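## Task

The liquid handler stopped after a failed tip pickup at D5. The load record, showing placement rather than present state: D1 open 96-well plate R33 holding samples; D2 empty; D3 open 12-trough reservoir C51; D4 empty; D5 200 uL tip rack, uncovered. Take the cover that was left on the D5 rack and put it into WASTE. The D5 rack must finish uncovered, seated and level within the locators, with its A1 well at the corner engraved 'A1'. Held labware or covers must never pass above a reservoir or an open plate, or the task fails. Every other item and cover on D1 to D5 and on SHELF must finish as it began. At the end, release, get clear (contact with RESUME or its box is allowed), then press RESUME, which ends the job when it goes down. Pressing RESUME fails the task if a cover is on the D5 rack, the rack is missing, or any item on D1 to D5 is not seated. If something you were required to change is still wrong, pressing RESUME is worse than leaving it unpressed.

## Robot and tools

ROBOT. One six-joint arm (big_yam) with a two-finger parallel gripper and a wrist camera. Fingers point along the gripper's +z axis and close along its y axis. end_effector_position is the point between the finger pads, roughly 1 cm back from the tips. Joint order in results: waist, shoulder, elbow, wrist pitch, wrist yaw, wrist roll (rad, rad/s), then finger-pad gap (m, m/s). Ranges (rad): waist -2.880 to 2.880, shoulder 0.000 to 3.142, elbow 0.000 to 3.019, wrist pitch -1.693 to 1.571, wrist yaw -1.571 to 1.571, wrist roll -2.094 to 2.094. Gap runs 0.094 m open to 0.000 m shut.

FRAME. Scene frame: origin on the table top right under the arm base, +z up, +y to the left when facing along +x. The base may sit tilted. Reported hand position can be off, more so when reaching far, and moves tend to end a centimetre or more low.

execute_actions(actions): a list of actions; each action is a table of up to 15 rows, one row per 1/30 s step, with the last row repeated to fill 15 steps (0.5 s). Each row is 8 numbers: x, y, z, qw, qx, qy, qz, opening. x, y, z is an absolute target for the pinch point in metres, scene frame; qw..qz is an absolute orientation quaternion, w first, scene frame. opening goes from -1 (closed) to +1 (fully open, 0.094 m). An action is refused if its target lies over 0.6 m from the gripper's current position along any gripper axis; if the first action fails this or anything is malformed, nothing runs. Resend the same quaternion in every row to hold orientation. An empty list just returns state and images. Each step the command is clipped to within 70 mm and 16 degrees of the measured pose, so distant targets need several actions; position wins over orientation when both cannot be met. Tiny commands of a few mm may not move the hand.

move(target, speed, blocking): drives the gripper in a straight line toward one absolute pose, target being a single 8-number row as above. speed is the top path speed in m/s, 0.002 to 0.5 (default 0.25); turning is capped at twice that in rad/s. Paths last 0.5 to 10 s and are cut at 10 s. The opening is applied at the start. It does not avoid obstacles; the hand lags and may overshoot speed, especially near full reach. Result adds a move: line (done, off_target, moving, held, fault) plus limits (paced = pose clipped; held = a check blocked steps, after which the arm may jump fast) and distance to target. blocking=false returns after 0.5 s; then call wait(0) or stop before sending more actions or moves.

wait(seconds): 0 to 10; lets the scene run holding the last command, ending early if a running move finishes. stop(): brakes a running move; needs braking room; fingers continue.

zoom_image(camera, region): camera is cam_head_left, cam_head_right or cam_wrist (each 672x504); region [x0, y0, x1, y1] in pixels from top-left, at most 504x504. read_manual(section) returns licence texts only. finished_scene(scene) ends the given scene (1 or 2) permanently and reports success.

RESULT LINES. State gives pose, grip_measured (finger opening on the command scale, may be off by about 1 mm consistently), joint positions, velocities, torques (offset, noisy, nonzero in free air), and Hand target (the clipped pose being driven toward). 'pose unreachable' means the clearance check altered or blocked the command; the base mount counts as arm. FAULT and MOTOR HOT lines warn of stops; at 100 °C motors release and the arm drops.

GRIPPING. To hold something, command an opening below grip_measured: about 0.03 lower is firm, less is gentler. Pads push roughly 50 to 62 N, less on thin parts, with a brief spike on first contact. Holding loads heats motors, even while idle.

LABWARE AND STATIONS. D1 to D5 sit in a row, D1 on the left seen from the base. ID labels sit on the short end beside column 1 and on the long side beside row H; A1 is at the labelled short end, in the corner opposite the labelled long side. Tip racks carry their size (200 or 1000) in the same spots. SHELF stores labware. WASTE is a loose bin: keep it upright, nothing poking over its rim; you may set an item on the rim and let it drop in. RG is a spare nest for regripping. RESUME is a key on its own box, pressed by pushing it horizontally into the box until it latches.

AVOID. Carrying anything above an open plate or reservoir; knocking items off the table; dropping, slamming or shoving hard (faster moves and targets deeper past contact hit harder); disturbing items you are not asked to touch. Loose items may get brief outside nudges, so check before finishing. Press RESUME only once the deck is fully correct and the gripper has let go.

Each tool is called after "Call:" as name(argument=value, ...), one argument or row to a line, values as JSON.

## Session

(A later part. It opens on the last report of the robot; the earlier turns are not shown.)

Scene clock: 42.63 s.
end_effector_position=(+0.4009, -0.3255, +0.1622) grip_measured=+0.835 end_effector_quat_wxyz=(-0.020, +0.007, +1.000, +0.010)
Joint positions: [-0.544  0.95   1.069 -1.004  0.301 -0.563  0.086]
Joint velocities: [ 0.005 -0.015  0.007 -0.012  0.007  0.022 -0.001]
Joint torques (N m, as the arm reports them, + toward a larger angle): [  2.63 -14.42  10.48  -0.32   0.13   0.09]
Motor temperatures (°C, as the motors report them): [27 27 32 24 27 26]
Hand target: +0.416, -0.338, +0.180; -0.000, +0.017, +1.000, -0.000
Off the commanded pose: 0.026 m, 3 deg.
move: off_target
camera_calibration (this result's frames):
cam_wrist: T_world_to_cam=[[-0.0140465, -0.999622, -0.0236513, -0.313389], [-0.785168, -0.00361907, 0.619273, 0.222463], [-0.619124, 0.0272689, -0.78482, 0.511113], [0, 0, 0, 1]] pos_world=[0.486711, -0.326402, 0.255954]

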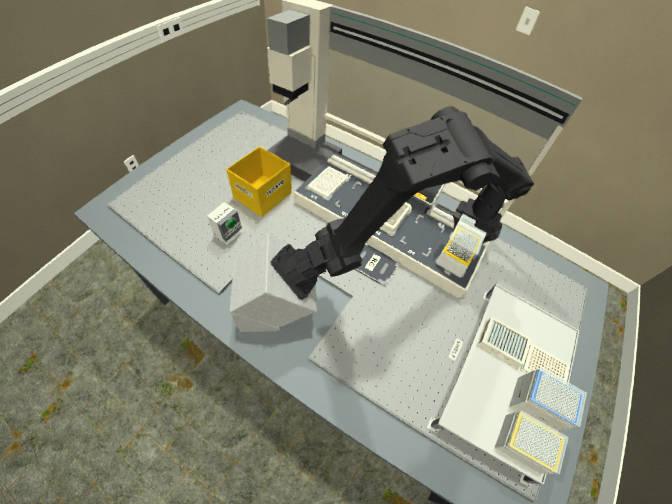

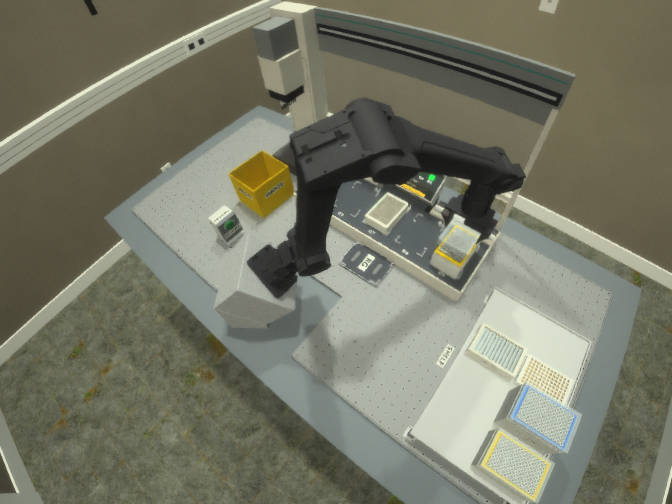

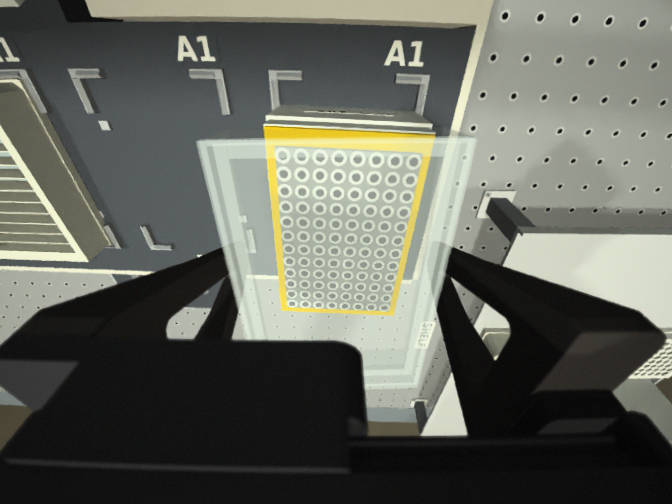

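Call:
move(
  target=[0.235,-0.29,0.165,0,0,1,0,0.77],
  speed=0.2,
)

Call:
move(
  target=[0.235,-0.05,0.15,0,0,1,0,0.77],
  speed=0.2,
)

Call:
move(
  target=[0.24,0.17,0.2,0,0,1,0,0.77],
)

Call:
move(
  target=[0.255,0.34,0.2,0,0,1,0,0.77],
)

Scene clock: 51.30 s.
end_effector_position=(+0.2379, -0.2899, +0.1702) grip_measured=+0.835 end_effector_quat_wxyz=(+0.003, +0.008, +1.000, +0.002)
Joint positions: [-0.927  0.512  0.654 -0.933  0.025 -0.857  0.086]
Joint velocities: [ 0.005 -0.005 -0.032  0.007 -0.037  0.051 -0.001]
Joint torques (N m, as the arm reports them, + toward a larger angle): [-0.67 -6.85  6.93  0.49 -0.17 -0.15]
Motor temperatures (°C, as the motors report them): [27 27 32 24 27 26]
Hand target: +0.236, -0.289, +0.168; +0.003, +0.002, +1.000, +0.001
Off the commanded pose: 0.006 m, 1 deg.
move: done
camera_calibration (this result's frames):
cam_wrist: T_world_to_cam=[[-0.0150597, -0.999856, -0.00778516, -0.28242], [-0.812648, 0.0077029, 0.582704, 0.105629], [-0.58256, 0.0151019, -0.812647, 0.408003], [0, 0, 0, 1]] pos_world=[0.319272, -0.289355, 0.267813]

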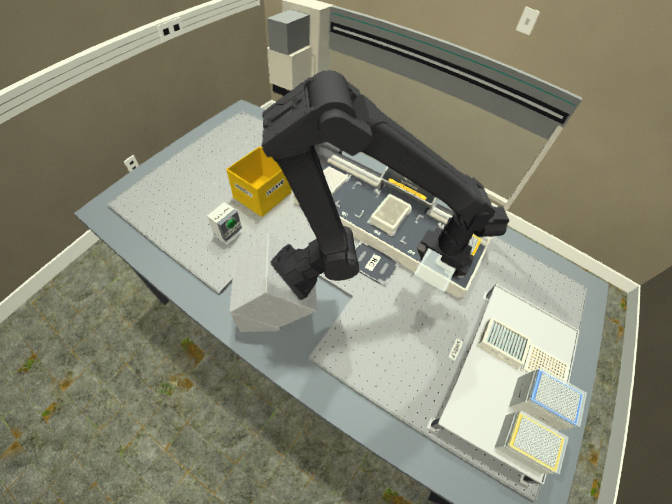

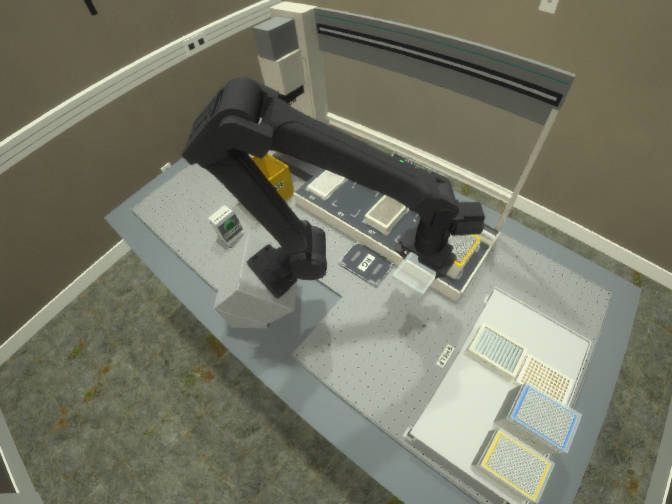

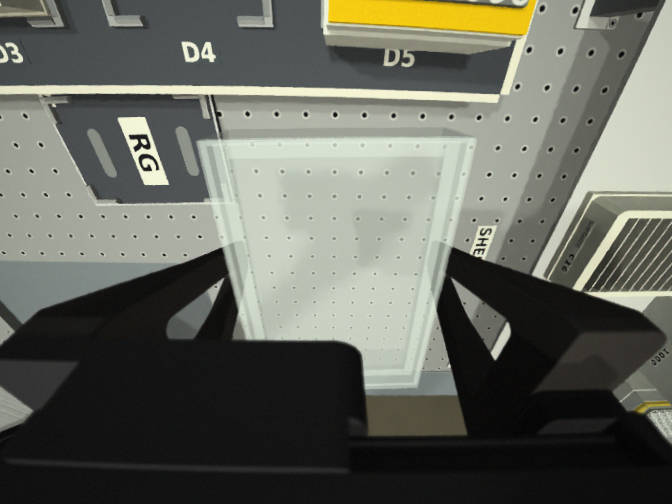

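Scene clock: 53.27 s.
end_effector_position=(+0.2358, -0.0520, +0.1511) grip_measured=+0.835 end_effector_quat_wxyz=(-0.003, -0.005, +1.000, -0.005)
Joint positions: [ 0.384  0.734  0.381 -1.024  0.764  0.369  0.086]
Joint velocities: [-0.015  0.015  0.007  0.012  0.007  0.037 -0.   ]
Joint torques (N m, as the arm reports them, + toward a larger angle): [ 1.74  0.61  5.84 -0.36  0.25  0.12]
Motor temperatures (°C, as the motors report them): [27 27 32 24 27 26]
Hand target: +0.234, -0.051, +0.151; -0.006, -0.005, +1.000, -0.007
Off the commanded pose: 0.002 m, 1 deg.
move: done
camera_calibration (this result's frames):
cam_wrist: T_world_to_cam=[[0.00986105, -0.999931, 0.00637281, -0.0527285], [-0.805723, -0.00417109, 0.592278, 0.109544], [-0.592211, -0.0109752, -0.805708, 0.387572], [0, 0, 0, 1]] pos_world=[0.318306, -0.0480142, 0.247725]

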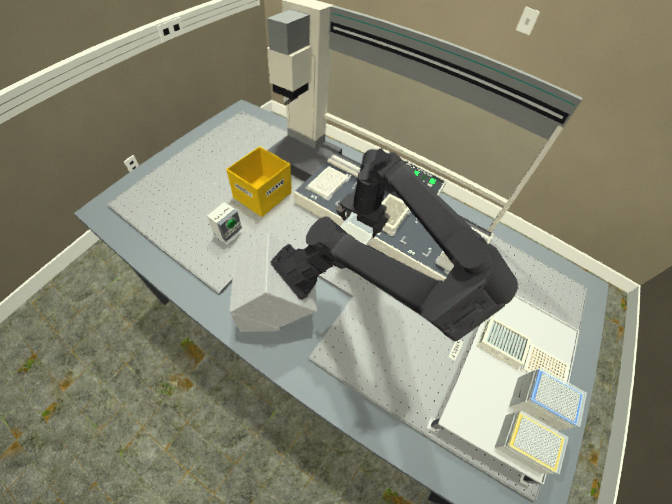

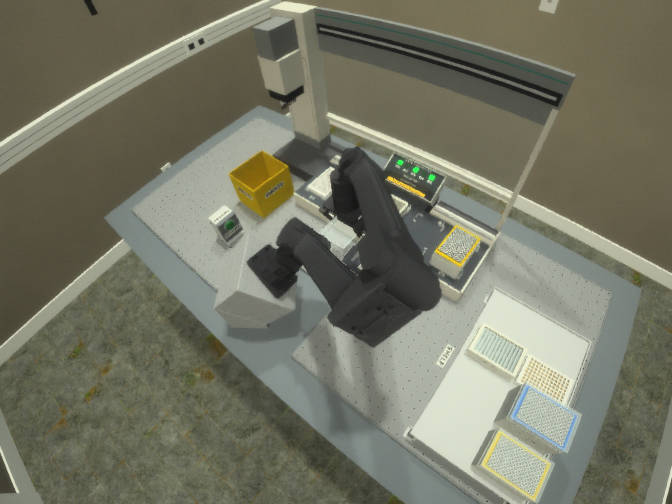

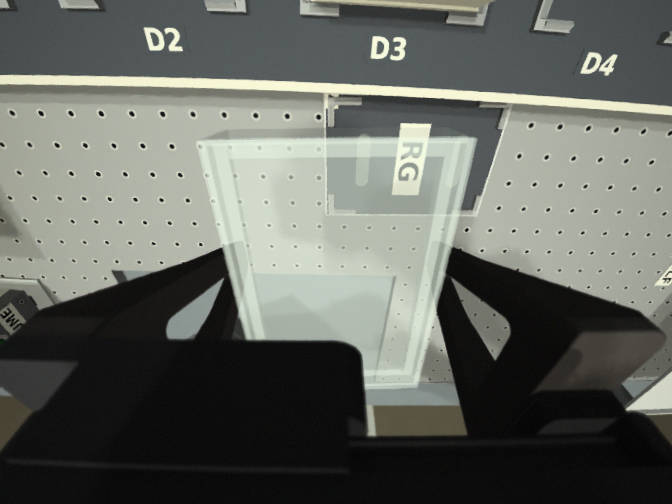

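Scene clock: 54.77 s.
end_effector_position=(+0.2310, +0.1563, +0.1881) grip_measured=+0.835 end_effector_quat_wxyz=(-0.004, -0.014, +1.000, -0.016)
Joint positions: [ 0.977  1.595  0.683 -1.052  0.715  1.177  0.086]
Joint velocities: [-0.005  0.005 -0.027 -0.012 -0.022  0.022 -0.001]
Joint torques (N m, as the arm reports them, + toward a larger angle): [ 7.18 -4.05  8.6  -0.34  0.13  0.12]
Motor temperatures (°C, as the motors report them): [27 27 32 24 27 26]
Hand target: +0.241, +0.166, +0.197; +0.000, -0.000, +1.000, -0.006
Off the commanded pose: 0.020 m, 2 deg.
move: off_target
camera_calibration (this result's frames):
cam_wrist: T_world_to_cam=[[0.0287693, -0.999204, 0.0276336, 0.146893], [-0.804039, -0.00670772, 0.594538, 0.0842086], [-0.59388, -0.039323, -0.803592, 0.421196], [0, 0, 0, 1]] pos_world=[0.313621, 0.163904, 0.284346]

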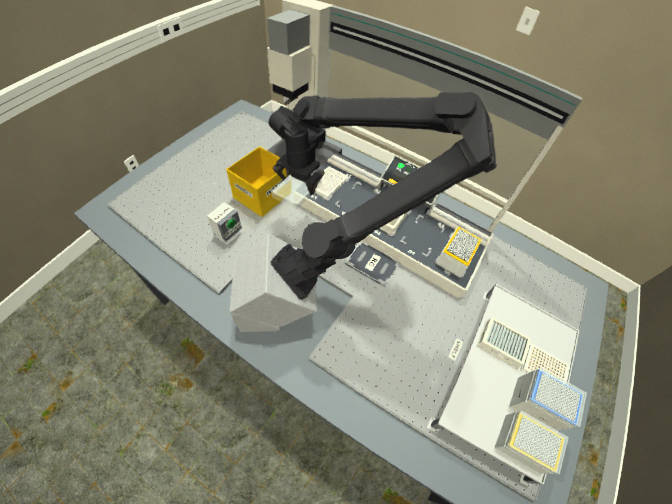

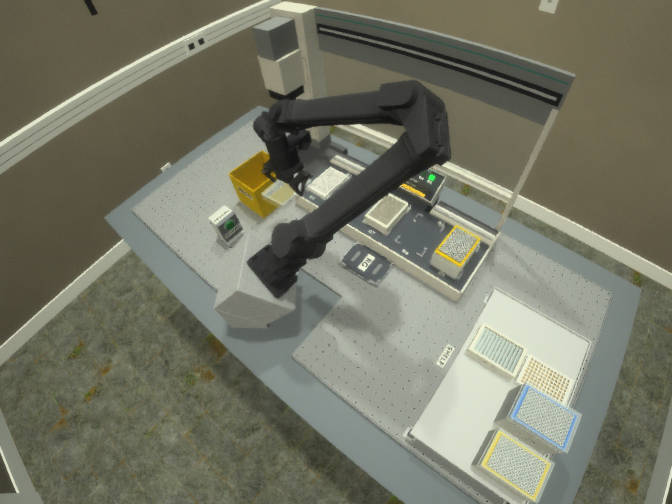

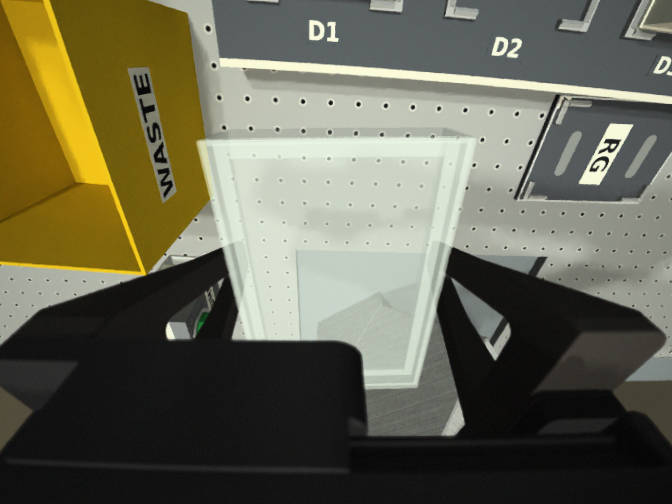

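Scene clock: 55.90 s.
end_effector_position=(+0.2510, +0.3277, +0.1890) grip_measured=+0.835 end_effector_quat_wxyz=(-0.003, -0.009, +1.000, -0.008)
Joint positions: [ 1.058  2.061  1.104 -1.048  0.68   1.269  0.086]
Joint velocities: [-0.005 -0.005 -0.002 -0.032  0.051  0.022 -0.001]
Joint torques (N m, as the arm reports them, + toward a larger angle): [11.19 -9.89  8.74 -0.22  0.08  0.13]
Motor temperatures (°C, as the motors report them): [28 27 32 24 27 26]
Hand target: +0.256, +0.339, +0.197; +0.000, +0.000, +1.000, -0.000
Off the commanded pose: 0.017 m, 1 deg.
move: off_target
camera_calibration (this result's frames):
cam_wrist: T_world_to_cam=[[0.018638, -0.999751, 0.0122598, 0.323156], [-0.80582, -0.0077617, 0.592109, 0.102178], [-0.591867, -0.0209149, -0.805765, 0.434497], [0, 0, 0, 1]] pos_world=[0.333478, 0.332956, 0.28564]

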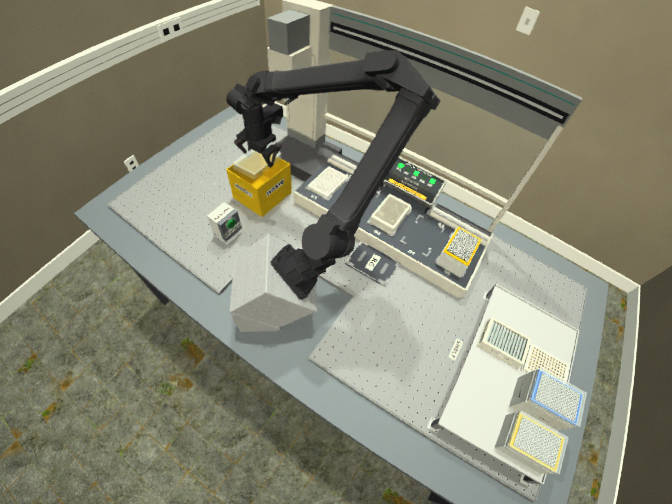

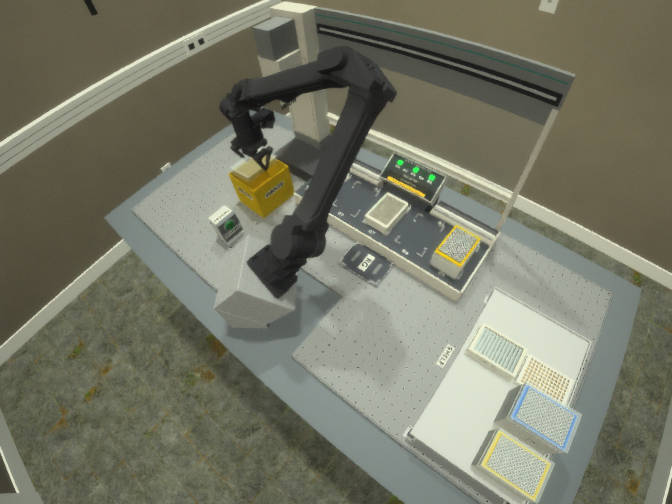

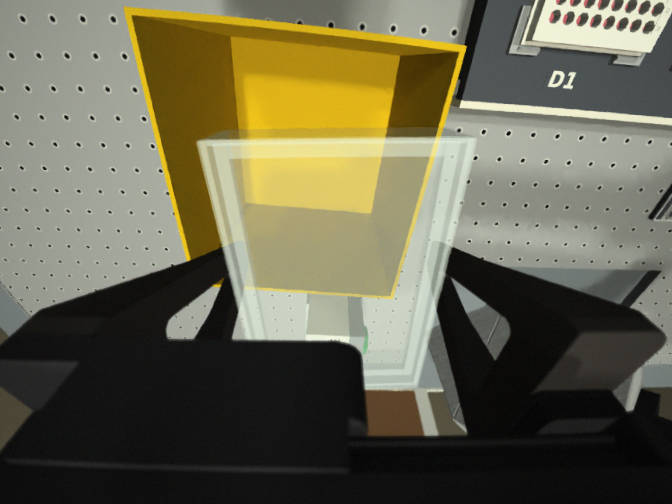

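Call:
move(
  target=[0.28,0.362,0.175,0,0.04,1,0,0.77],
  speed=0.12,
)

Call:
move(
  target=[0.273,0.35,0.135,0,0.04,1,0,0.77],
  speed=0.08,
)

Scene clock: 61.97 s.
end_effector_position=(+0.2665, +0.3496, +0.1765) grip_measured=+0.835 end_effector_quat_wxyz=(+0.000, +0.018, +1.000, -0.005)
Joint positions: [ 1.028  2.119  1.166 -1.022  0.696  1.283  0.086]
Joint velocities: [-0.005 -0.015 -0.027  0.002 -0.11   0.007 -0.   ]
Joint torques (N m, as the arm reports them, + toward a larger angle): [ 9.98 -9.97  9.06  0.34  0.3   0.14]
Motor temperatures (°C, as the motors report them): [28 27 33 24 27 26]
Hand target: +0.280, +0.361, +0.174; -0.000, +0.040, +0.999, +0.001
Off the commanded pose: 0.018 m, 3 deg.
move: off_target
camera_calibration (this result's frames):
cam_wrist: T_world_to_cam=[[-0.0350694, -0.999359, 0.00725099, 0.359986], [-0.808448, 0.0326339, 0.587662, 0.109575], [-0.587522, 0.0147469, -0.809074, 0.420912], [0, 0, 0, 1]] pos_world=[0.348505, 0.349972, 0.273546]

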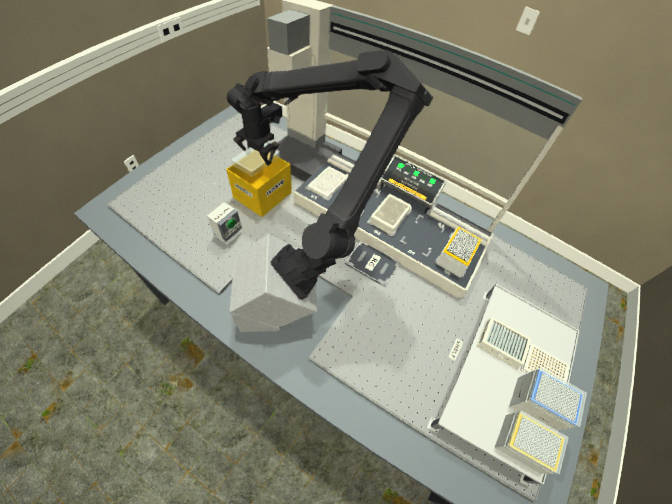

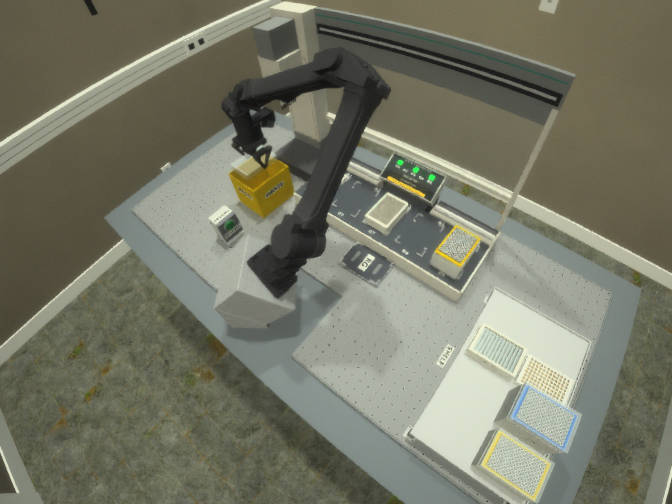

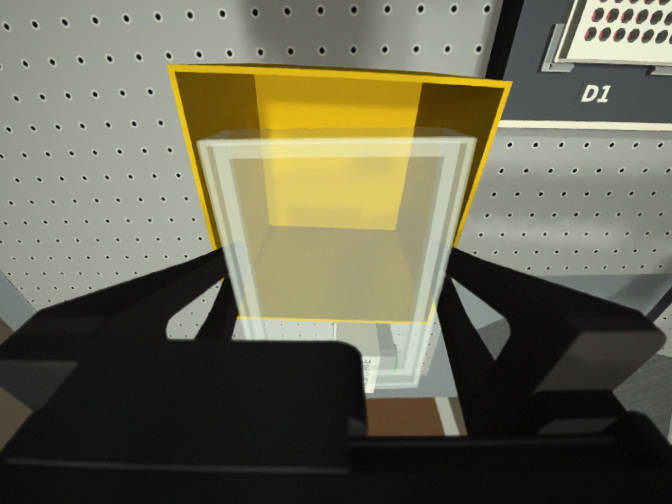

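Scene clock: 62.87 s.
end_effector_position=(+0.2782, +0.3538, +0.1512) grip_measured=+0.835 end_effector_quat_wxyz=(+0.006, +0.049, +0.999, +0.014)
Joint positions: [ 0.977  2.127  1.136 -0.892  0.712  1.251  0.086]
Joint velocities: [-0.015 -0.005  0.002  0.027 -0.066  0.022  0.001]
Joint torques (N m, as the arm reports them, + toward a larger angle): [ 9.94 -9.73  5.    0.41  0.3  -0.19]
Motor temperatures (°C, as the motors report them): [28 27 32 24 27 26]
Hand target: +0.272, +0.349, +0.136; -0.001, +0.040, +0.999, +0.001
Off the commanded pose: 0.017 m, 2 deg.
move: off_target
camera_calibration (this result's frames):
cam_wrist: T_world_to_cam=[[-0.0983064, -0.994672, -0.0310283, 0.38653], [-0.812685, 0.062247, 0.579369, 0.125717], [-0.574351, 0.0821719, -0.814475, 0.380553], [0, 0, 0, 1]] pos_world=[0.358737, 0.345375, 0.249108]

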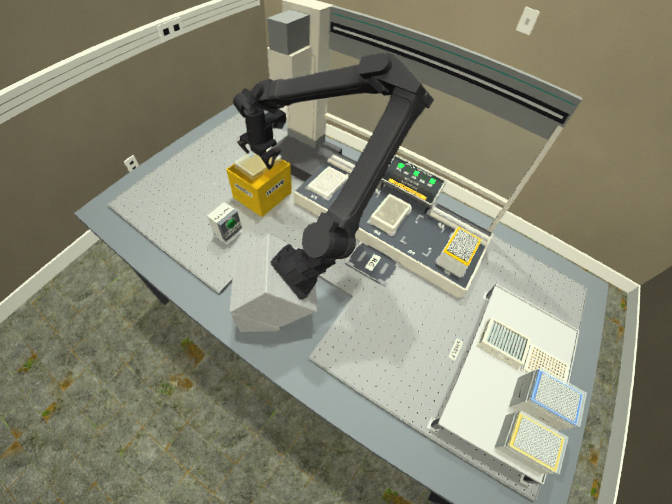

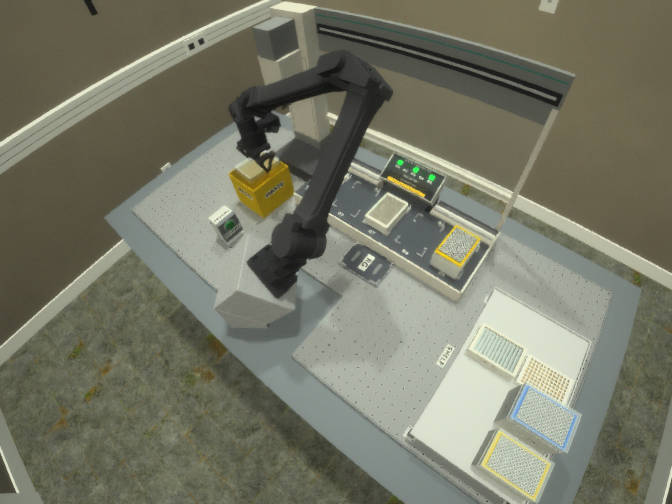

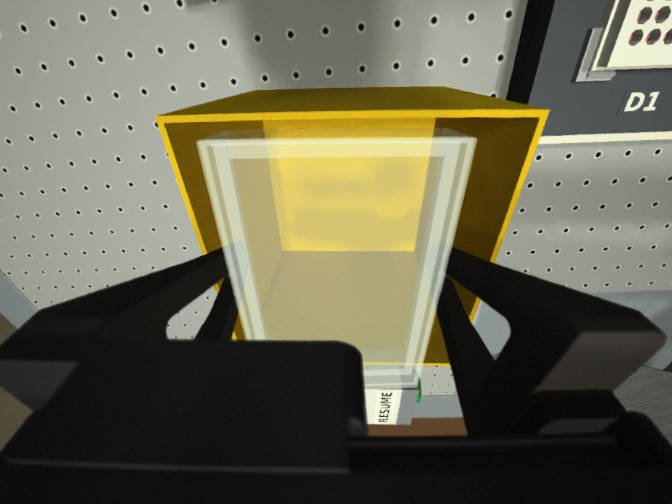

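Far end is close to the rim; shift back ~8 mm.

Call:
execute_actions(
  actions=[
    [[0.26,0.342,0.13,0,0.036,1,0,0.77]],
    [[0.261,0.342,0.11,0,0.036,1,0,0.77]],
  ],
)

Scene clock: 66.60 s.
end_effector_position=(+0.2652, +0.3470, +0.1254) grip_measured=+0.835 end_effector_quat_wxyz=(+0.007, +0.044, +0.999, +0.012)
Joint positions: [ 0.956  2.146  1.077 -0.798  0.721  1.214  0.086]
Joint velocities: [-0.015 -0.024 -0.007 -0.007  0.022 -0.022  0.   ]
Joint torques (N m, as the arm reports them, + toward a larger angle): [  9.63 -10.17   4.66   0.47   0.3   -0.17]
Motor temperatures (°C, as the motors report them): [28 27 32 24 27 26]
Hand target: +0.260, +0.341, +0.111; -0.000, +0.036, +0.999, +0.000
Off the commanded pose: 0.017 m, 2 deg.
camera_calibration (this result's frames):
cam_wrist: T_world_to_cam=[[-0.0867424, -0.995814, -0.0288057, 0.374776], [-0.814505, 0.0542406, 0.577615, 0.134012], [-0.573635, 0.0735661, -0.815801, 0.355696], [0, 0, 0, 1]] pos_world=[0.345702, 0.339771, 0.223566]

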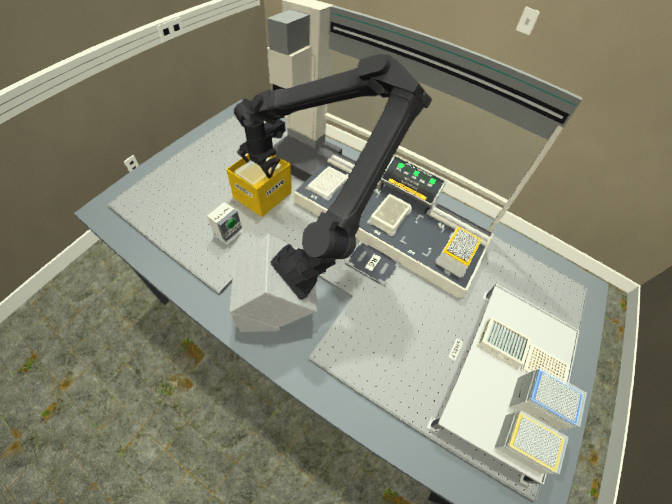

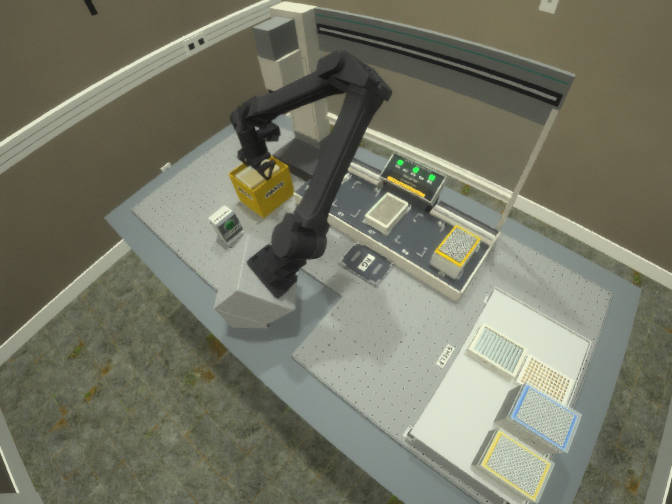

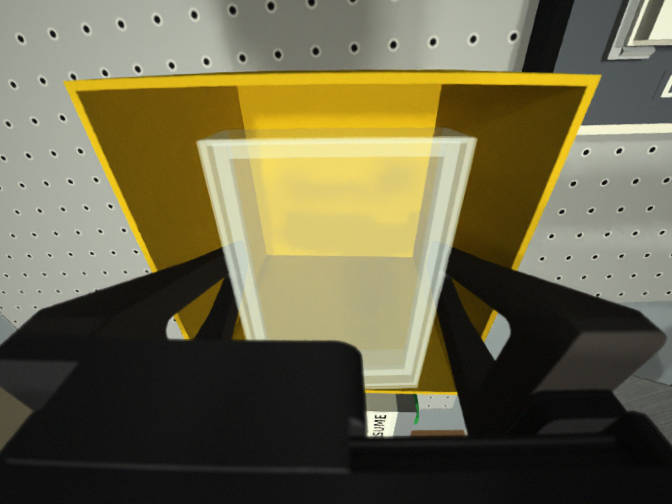

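Call:
execute_actions(
  actions=[
    [[0.261,0.342,0.11,0,0.036,1,0,1]],
  ],
)

Call:
move(
  target=[0.275,0.35,0.2,0,0.036,1,0,1],
)

Call:
move(
  target=[0.4,-0.34,0.185,0,0.017,1,0,1],
  speed=0.35,
)

Call:
move(
  target=[0.388,-0.326,0.128,0,0.014,1,0,1],
  speed=0.1,
)

Scene clock: 70.90 s.
end_effector_position=(+0.2653, +0.3470, +0.1254) grip_measured=+1.000 end_effector_quat_wxyz=(+0.007, +0.043, +0.999, +0.012)
Joint positions: [ 0.956  2.146  1.077 -0.798  0.721  1.212  0.094]
Joint velocities: [-0.015 -0.034  0.017 -0.002 -0.037 -0.022  0.   ]
Joint torques (N m, as the arm reports them, + toward a larger angle): [  9.56 -10.01   4.79   0.46   0.33  -0.17]
Motor temperatures (°C, as the motors report them): [28 27 32 24 27 26]
Hand target: +0.260, +0.341, +0.111; -0.000, +0.036, +0.999, -0.000
Off the commanded pose: 0.017 m, 2 deg.
camera_calibration (this result's frames):
cam_wrist: T_world_to_cam=[[-0.0848431, -0.995982, -0.0286481, 0.374287], [-0.814832, 0.0528068, 0.577287, 0.134687], [-0.573455, 0.0723222, -0.816039, 0.356146], [0, 0, 0, 1]] pos_world=[0.345737, 0.339914, 0.223598]

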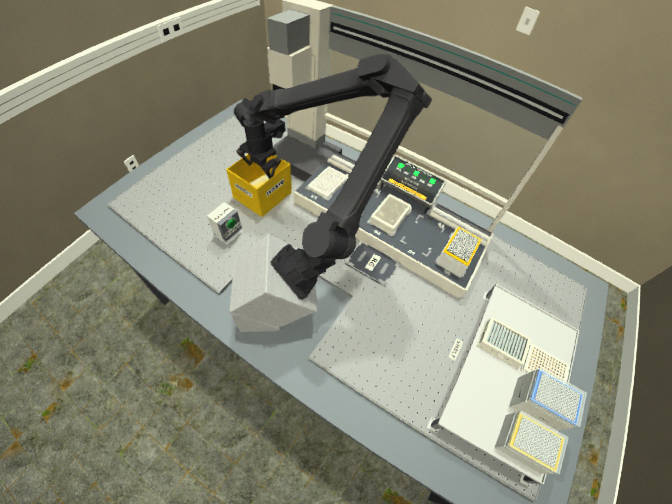

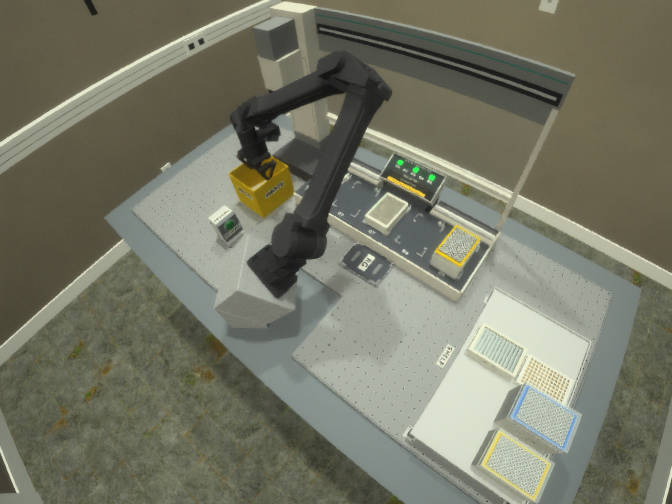

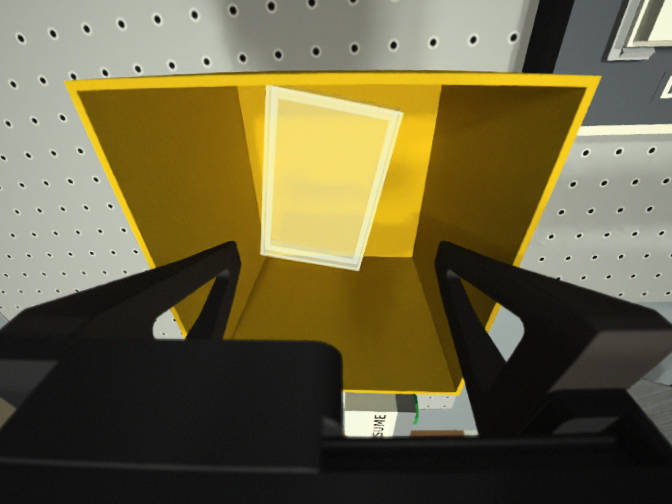

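Scene clock: 71.77 s.
end_effector_position=(+0.2687, +0.3437, +0.1944) grip_measured=+1.000 end_effector_quat_wxyz=(+0.000, +0.023, +1.000, -0.006)
Joint positions: [ 1.046  2.089  1.175 -1.076  0.689  1.315  0.094]
Joint velocities: [-0.005  0.005 -0.002  0.007 -0.066  0.007  0.   ]
Joint torques (N m, as the arm reports them, + toward a larger angle): [ 10.75 -10.81   8.47  -0.43   0.11   0.12]
Motor temperatures (°C, as the motors report them): [28 27 32 24 27 26]
Hand target: +0.276, +0.351, +0.199; +0.000, +0.036, +0.999, -0.001
Off the commanded pose: 0.011 m, 2 deg.
move: off_target
camera_calibration (this result's frames):
cam_wrist: T_world_to_cam=[[-0.0454809, -0.998928, 0.00864636, 0.356464], [-0.808292, 0.0418847, 0.58729, 0.0978751], [-0.587023, 0.0197217, -0.80933, 0.434986], [0, 0, 0, 1]] pos_world=[0.350671, 0.343403, 0.291485]

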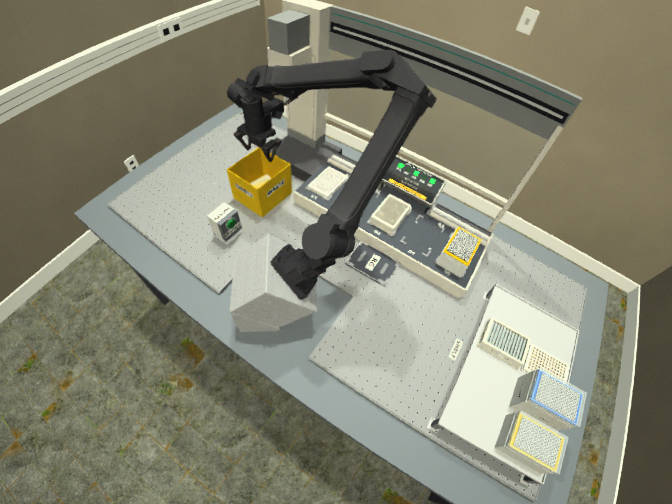

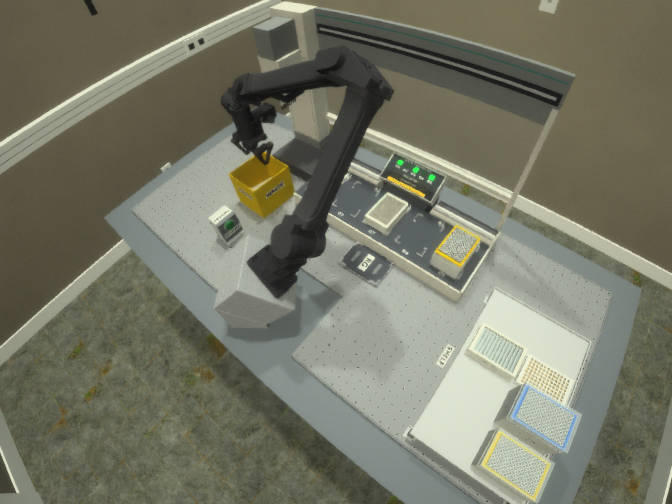

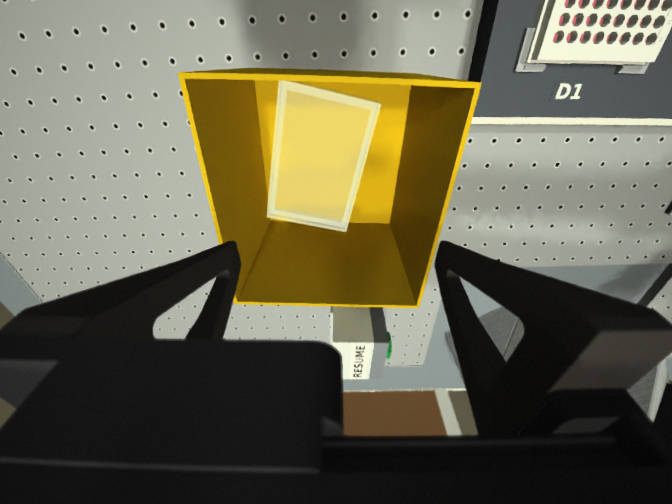

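action 0: the call puts the target (arm/x, arm/y, arm/z) 0.677 m from end_effector_position in the last result along the gripper's own y axis as it stood there; a target may be at most 0.6 m away along each of those axes, so nothing of the call was run and nothing moved. Command a nearer target, and go on from there in a later call.

action 0: the call puts the target (arm/x, arm/y, arm/z) 0.663 m from end_effector_position in the last result along the gripper's own y axis as it stood there; a target may be at most 0.6 m away along each of those axes, so nothing of the call was run and nothing moved. Command a nearer target, and go on from there in a later call.

Call:
move(
  target=[0.35,-0.1,0.19,0,0.017,1,0,1],
  speed=0.4,
)

Call:
move(
  target=[0.4,-0.34,0.185,0,0.017,1,0,1],
  speed=0.35,
)

Call:
move(
  target=[0.388,-0.326,0.128,0,0.014,1,0,1],
  speed=0.1,
)

Scene clock: 84.07 s.
end_effector_position=(+0.3424, -0.0926, +0.1933) grip_measured=+1.000 end_effector_quat_wxyz=(-0.005, +0.016, +1.000, +0.007)
Joint positions: [ 0.253  0.857  0.7   -1.1    0.707  0.237  0.094]
Joint velocities: [-0.015 -0.005  0.012  0.017 -0.037 -0.066  0.   ]
Joint torques (N m, as the arm reports them, + toward a larger angle): [ 2.08 -3.41  7.18  0.42 -0.05 -0.16]
Motor temperatures (°C, as the motors report them): [28 27 32 24 27 26]
Hand target: +0.349, -0.095, +0.194; -0.001, +0.017, +1.000, +0.008
Off the commanded pose: 0.011 m, 1 deg.
move: off_target
camera_calibration (this result's frames):
cam_wrist: T_world_to_cam=[[-0.0329858, -0.999307, -0.0172711, -0.0752903], [-0.803251, 0.0162235, 0.59542, 0.170688], [-0.594727, 0.0335134, -0.803229, 0.48873], [0, 0, 0, 1]] pos_world=[0.425283, -0.0943862, 0.289631]

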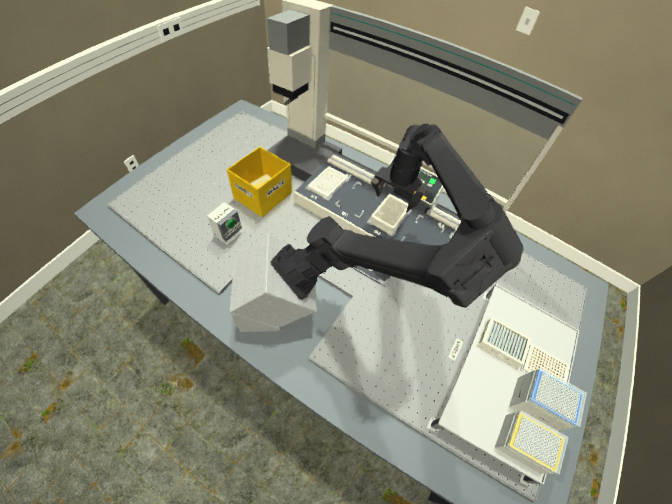

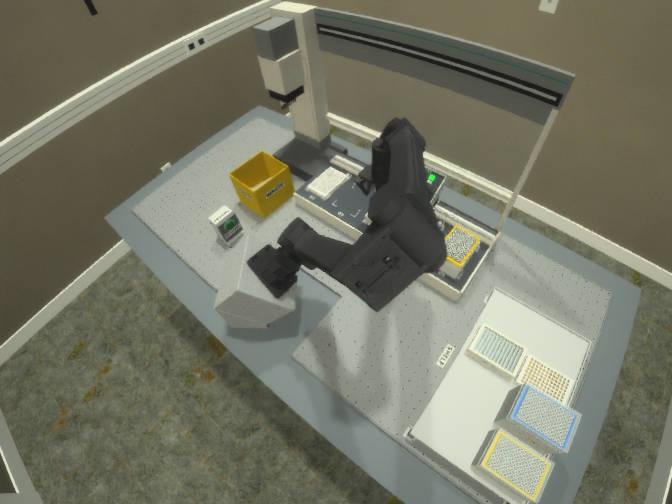

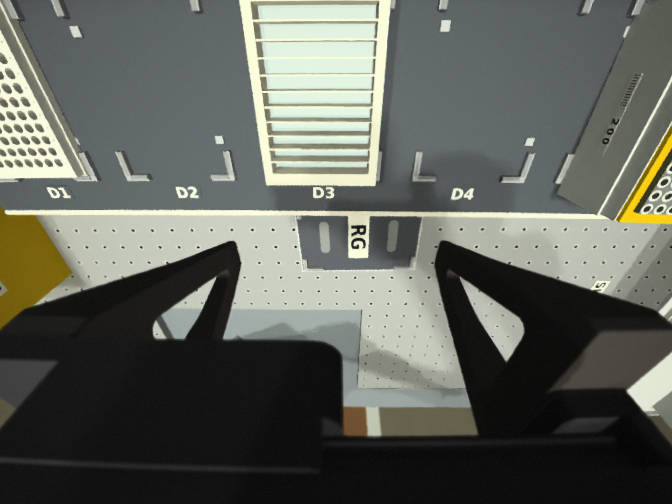

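Scene clock: 85.47 s.
end_effector_position=(+0.3884, -0.3305, +0.1794) grip_measured=+1.000 end_effector_quat_wxyz=(-0.004, +0.025, +1.000, +0.009)
Joint positions: [-0.576  0.884  1.047 -1.012  0.265 -0.559  0.094]
Joint velocities: [ 0.005 -0.024  0.022 -0.007 -0.066  0.022  0.   ]
Joint torques (N m, as the arm reports them, + toward a larger angle): [  1.29 -11.57  10.21   0.07  -0.16  -0.15]
Motor temperatures (°C, as the motors report them): [28 27 32 24 27 26]
Hand target: +0.400, -0.340, +0.183; +0.004, +0.020, +1.000, +0.005
Off the commanded pose: 0.016 m, 1 deg.
move: off_target
camera_calibration (this result's frames):
cam_wrist: T_world_to_cam=[[-0.0504424, -0.998502, -0.0211789, -0.304011], [-0.804036, 0.0280209, 0.59392, 0.224254], [-0.592437, 0.0469874, -0.804245, 0.516601], [0, 0, 0, 1]] pos_world=[0.471026, -0.334113, 0.275846]

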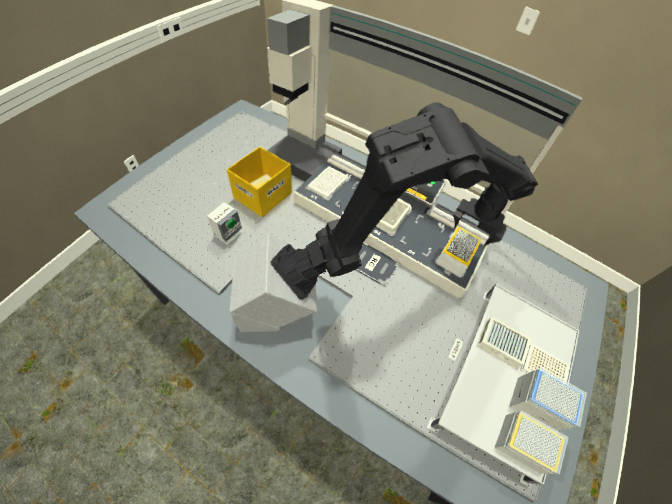

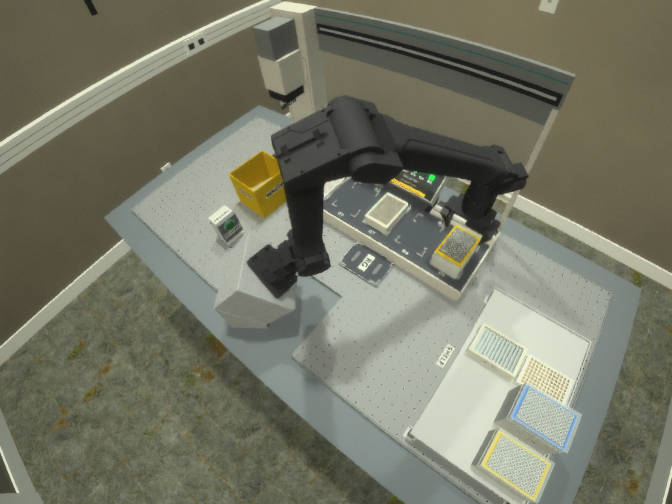

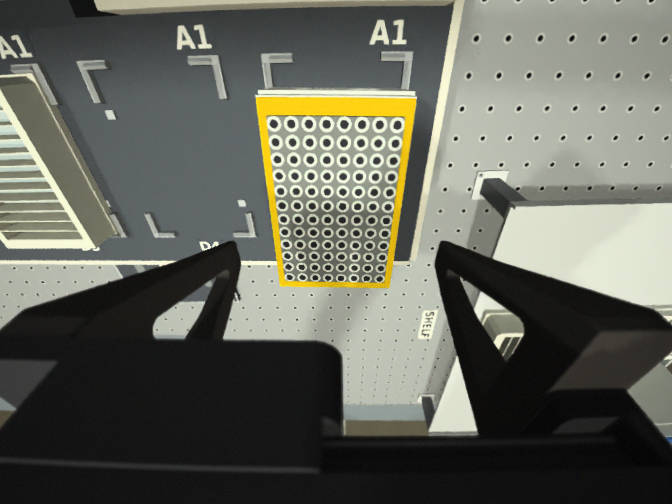

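Scene clock: 86.37 s.
end_effector_position=(+0.3915, -0.3277, +0.1395) grip_measured=+1.000 end_effector_quat_wxyz=(+0.010, +0.020, +1.000, -0.003)
Joint positions: [-0.597  0.931  0.98  -0.856  0.256 -0.597  0.094]
Joint velocities: [ 0.005 -0.005 -0.002  0.007 -0.037  0.037  0.   ]
Joint torques (N m, as the arm reports them, + toward a larger angle): [  0.78 -11.86   6.29   0.56  -0.15  -0.18]
Motor temperatures (°C, as the motors report them): [28 27 32 24 27 26]
Hand target: +0.387, -0.326, +0.129; +0.000, +0.014, +1.000, +0.000
Off the commanded pose: 0.012 m, 1 deg.
move: off_target
camera_calibration (this result's frames):
cam_wrist: T_world_to_cam=[[-0.0391549, -0.999229, 0.00294589, -0.309925], [-0.820014, 0.0338167, 0.571344, 0.26169], [-0.571003, 0.0199552, -0.820705, 0.471353], [0, 0, 0, 1]] pos_world=[0.471598, -0.327941, 0.23824]

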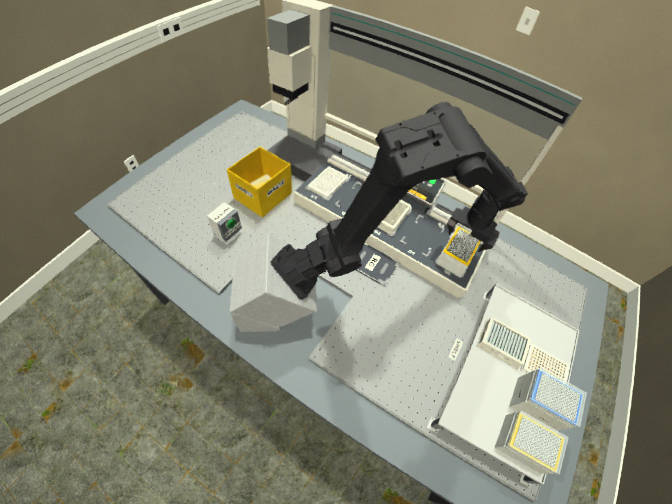

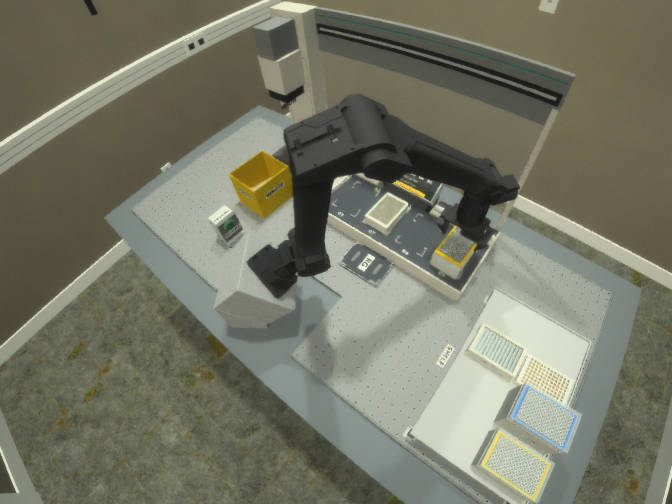

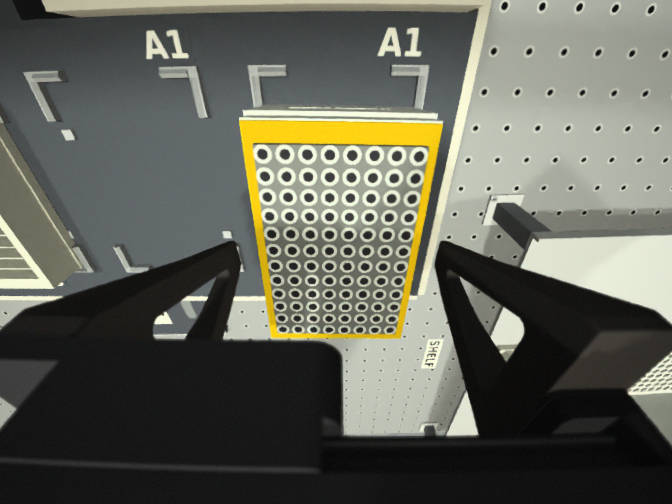

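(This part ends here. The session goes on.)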